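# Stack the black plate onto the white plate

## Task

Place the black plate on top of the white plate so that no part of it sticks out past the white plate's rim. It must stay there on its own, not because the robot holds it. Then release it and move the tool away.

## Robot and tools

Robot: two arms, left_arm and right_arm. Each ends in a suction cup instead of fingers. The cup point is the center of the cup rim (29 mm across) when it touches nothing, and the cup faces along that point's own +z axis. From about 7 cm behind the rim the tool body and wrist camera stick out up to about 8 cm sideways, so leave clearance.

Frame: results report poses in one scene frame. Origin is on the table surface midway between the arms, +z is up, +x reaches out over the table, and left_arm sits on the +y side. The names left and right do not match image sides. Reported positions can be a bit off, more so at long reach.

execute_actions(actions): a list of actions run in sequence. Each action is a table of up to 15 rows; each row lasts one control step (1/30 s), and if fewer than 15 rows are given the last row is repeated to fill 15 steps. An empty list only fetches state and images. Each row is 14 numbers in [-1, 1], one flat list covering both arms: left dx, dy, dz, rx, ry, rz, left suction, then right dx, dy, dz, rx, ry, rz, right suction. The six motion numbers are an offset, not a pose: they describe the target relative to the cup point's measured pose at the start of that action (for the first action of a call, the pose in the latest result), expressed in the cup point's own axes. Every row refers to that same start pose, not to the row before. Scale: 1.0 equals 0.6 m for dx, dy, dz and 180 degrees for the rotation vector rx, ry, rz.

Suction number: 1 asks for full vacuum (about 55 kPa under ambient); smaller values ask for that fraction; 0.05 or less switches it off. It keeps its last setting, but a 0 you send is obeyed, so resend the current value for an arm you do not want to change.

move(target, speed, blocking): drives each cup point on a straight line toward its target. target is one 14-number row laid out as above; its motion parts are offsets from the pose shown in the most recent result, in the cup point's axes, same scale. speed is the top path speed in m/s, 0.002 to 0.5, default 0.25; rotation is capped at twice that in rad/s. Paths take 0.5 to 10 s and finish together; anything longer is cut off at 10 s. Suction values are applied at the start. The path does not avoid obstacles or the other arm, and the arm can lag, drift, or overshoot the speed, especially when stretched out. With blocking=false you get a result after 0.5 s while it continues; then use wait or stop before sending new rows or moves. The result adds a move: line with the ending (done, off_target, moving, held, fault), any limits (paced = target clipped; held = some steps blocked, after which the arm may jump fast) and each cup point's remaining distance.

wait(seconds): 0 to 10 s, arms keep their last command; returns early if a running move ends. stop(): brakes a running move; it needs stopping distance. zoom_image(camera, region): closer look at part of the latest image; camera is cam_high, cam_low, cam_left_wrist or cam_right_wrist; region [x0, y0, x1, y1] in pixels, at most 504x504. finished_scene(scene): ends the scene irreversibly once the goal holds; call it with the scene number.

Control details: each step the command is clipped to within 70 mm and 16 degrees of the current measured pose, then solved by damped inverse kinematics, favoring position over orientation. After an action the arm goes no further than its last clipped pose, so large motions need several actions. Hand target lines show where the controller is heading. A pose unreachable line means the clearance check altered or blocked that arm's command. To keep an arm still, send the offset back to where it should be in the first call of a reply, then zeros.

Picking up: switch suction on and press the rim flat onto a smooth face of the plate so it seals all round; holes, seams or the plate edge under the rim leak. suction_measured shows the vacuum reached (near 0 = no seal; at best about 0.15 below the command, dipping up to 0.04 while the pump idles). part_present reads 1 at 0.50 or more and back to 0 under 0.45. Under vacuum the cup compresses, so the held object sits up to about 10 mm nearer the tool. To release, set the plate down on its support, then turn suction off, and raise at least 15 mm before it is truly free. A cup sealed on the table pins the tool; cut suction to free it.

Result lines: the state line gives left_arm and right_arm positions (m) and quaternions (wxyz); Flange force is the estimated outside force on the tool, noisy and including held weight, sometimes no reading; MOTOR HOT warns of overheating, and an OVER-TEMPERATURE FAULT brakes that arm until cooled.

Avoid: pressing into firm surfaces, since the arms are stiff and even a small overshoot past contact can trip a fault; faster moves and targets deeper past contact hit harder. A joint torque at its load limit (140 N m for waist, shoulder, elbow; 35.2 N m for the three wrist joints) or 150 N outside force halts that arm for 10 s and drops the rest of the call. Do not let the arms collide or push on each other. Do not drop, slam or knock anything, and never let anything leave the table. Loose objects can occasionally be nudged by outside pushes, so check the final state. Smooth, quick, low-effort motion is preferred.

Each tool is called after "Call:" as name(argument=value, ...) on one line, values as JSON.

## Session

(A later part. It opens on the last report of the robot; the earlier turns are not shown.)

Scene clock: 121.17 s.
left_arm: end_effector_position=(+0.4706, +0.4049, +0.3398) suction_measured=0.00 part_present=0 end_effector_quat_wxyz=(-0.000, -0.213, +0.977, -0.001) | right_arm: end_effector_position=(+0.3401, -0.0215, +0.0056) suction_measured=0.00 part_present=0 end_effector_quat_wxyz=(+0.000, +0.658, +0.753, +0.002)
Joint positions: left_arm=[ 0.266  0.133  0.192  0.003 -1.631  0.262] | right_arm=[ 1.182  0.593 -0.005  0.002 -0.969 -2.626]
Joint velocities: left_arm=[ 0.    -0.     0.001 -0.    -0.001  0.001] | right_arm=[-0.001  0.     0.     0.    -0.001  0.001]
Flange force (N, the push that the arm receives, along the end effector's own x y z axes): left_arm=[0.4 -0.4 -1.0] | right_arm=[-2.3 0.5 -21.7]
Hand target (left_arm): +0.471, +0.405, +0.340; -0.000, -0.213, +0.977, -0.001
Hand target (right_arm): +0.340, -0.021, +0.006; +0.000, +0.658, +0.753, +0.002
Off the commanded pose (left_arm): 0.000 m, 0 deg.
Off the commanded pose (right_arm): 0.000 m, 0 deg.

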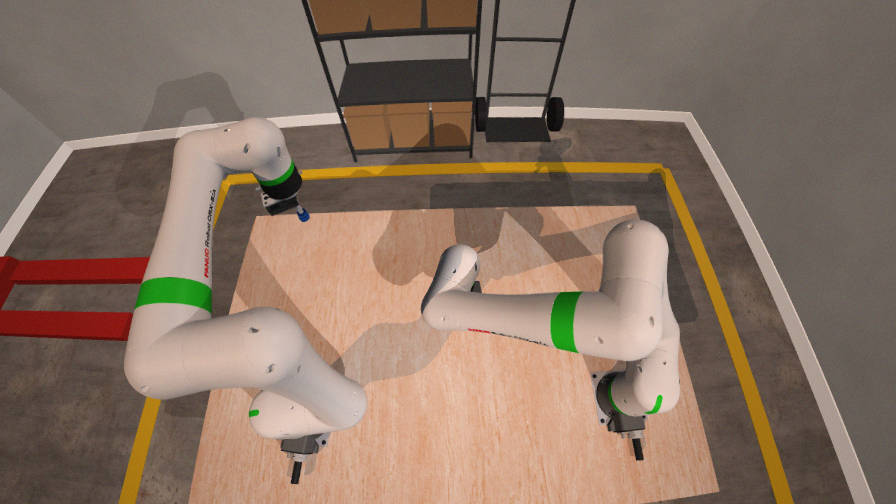

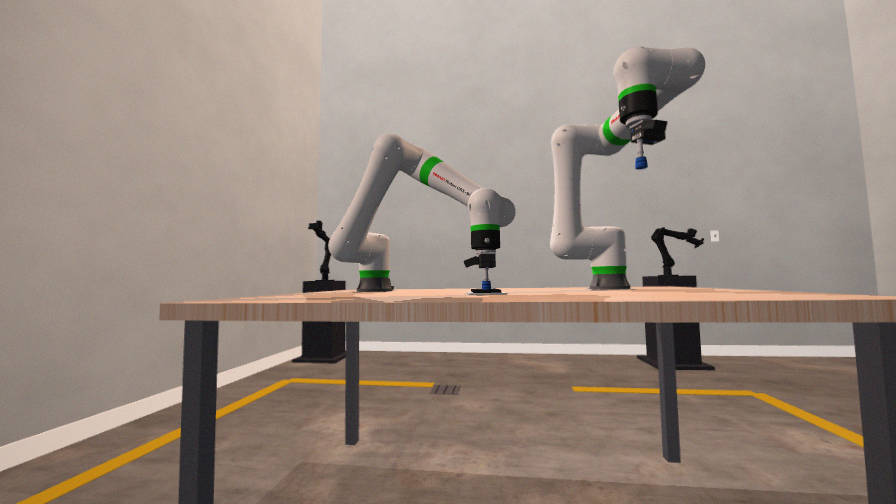

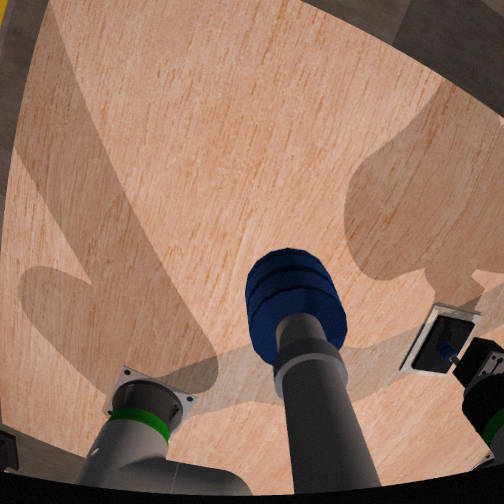

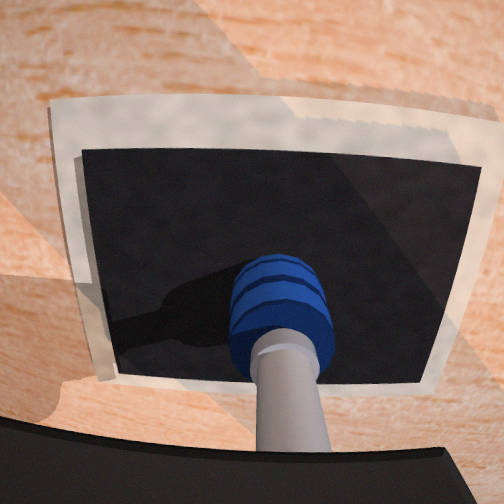

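Call:
move(target=[0,0,0,0,0,0,0, 0,0,-0.35,0,0,0,0], speed=0.3)

Scene clock: 128.20 s.
left_arm: end_effector_position=(+0.4706, +0.4049, +0.3398) suction_measured=0.00 part_present=0 end_effector_quat_wxyz=(-0.000, -0.213, +0.977, -0.001) | right_arm: end_effector_position=(+0.3401, -0.0217, +0.2158) suction_measured=0.00 part_present=0 end_effector_quat_wxyz=(+0.000, +0.658, +0.753, +0.002)
Joint positions: left_arm=[ 0.266  0.133  0.192  0.003 -1.631  0.262] | right_arm=[ 1.182  0.401  0.239  0.002 -1.405 -2.626]
Joint velocities: left_arm=[-0.    -0.     0.001 -0.     0.    -0.001] | right_arm=[-0.001  0.     0.001 -0.001 -0.001  0.002]
Flange force (N, the push that the arm receives, along the end effector's own x y z axes): left_arm=[-0.3 -1.1 -1.2] | right_arm=[-0.7 2.7 3.1]
Hand target (left_arm): +0.471, +0.405, +0.340; -0.000, -0.213, +0.977, -0.001
Hand target (right_arm): +0.340, -0.022, +0.216; +0.000, +0.658, +0.753, +0.002
Off the commanded pose (left_arm): 0.000 m, 0 deg.
Off the commanded pose (right_arm): 0.001 m, 0 deg.
move: done

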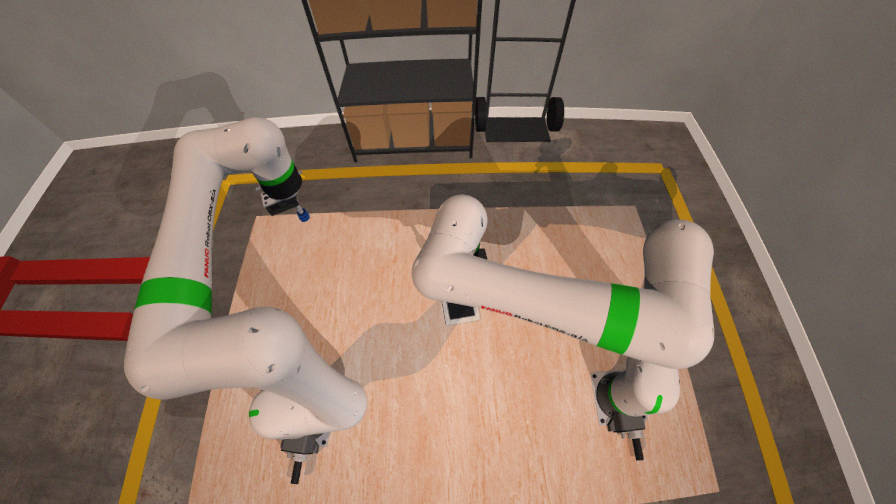

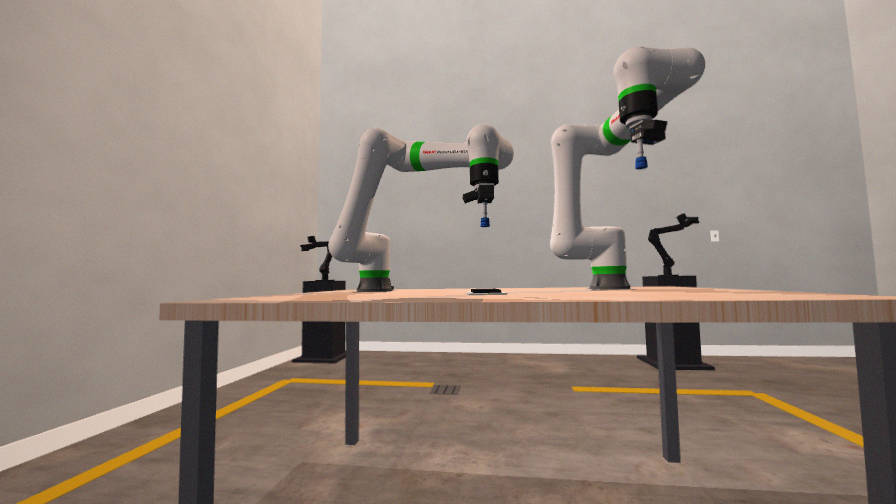

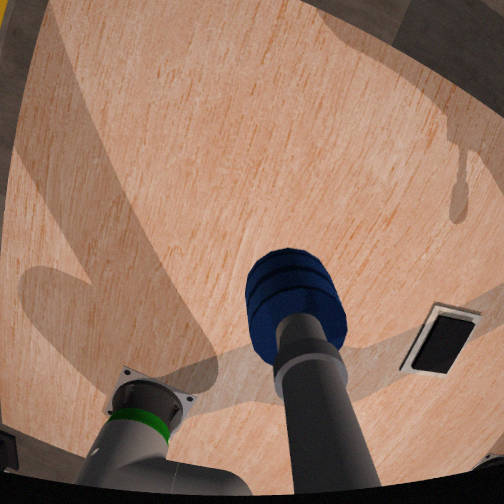

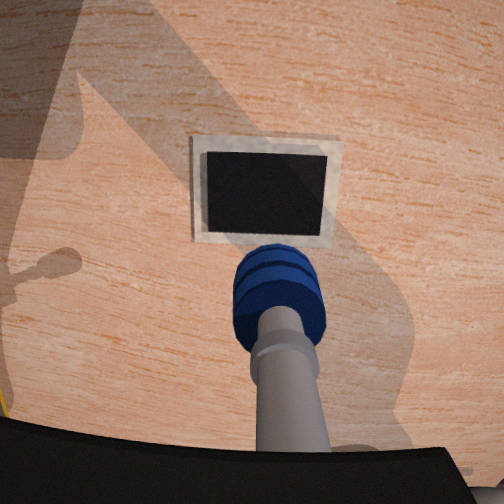

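Call:
finished_scene(scene=1)

The scene is finished: the task was done.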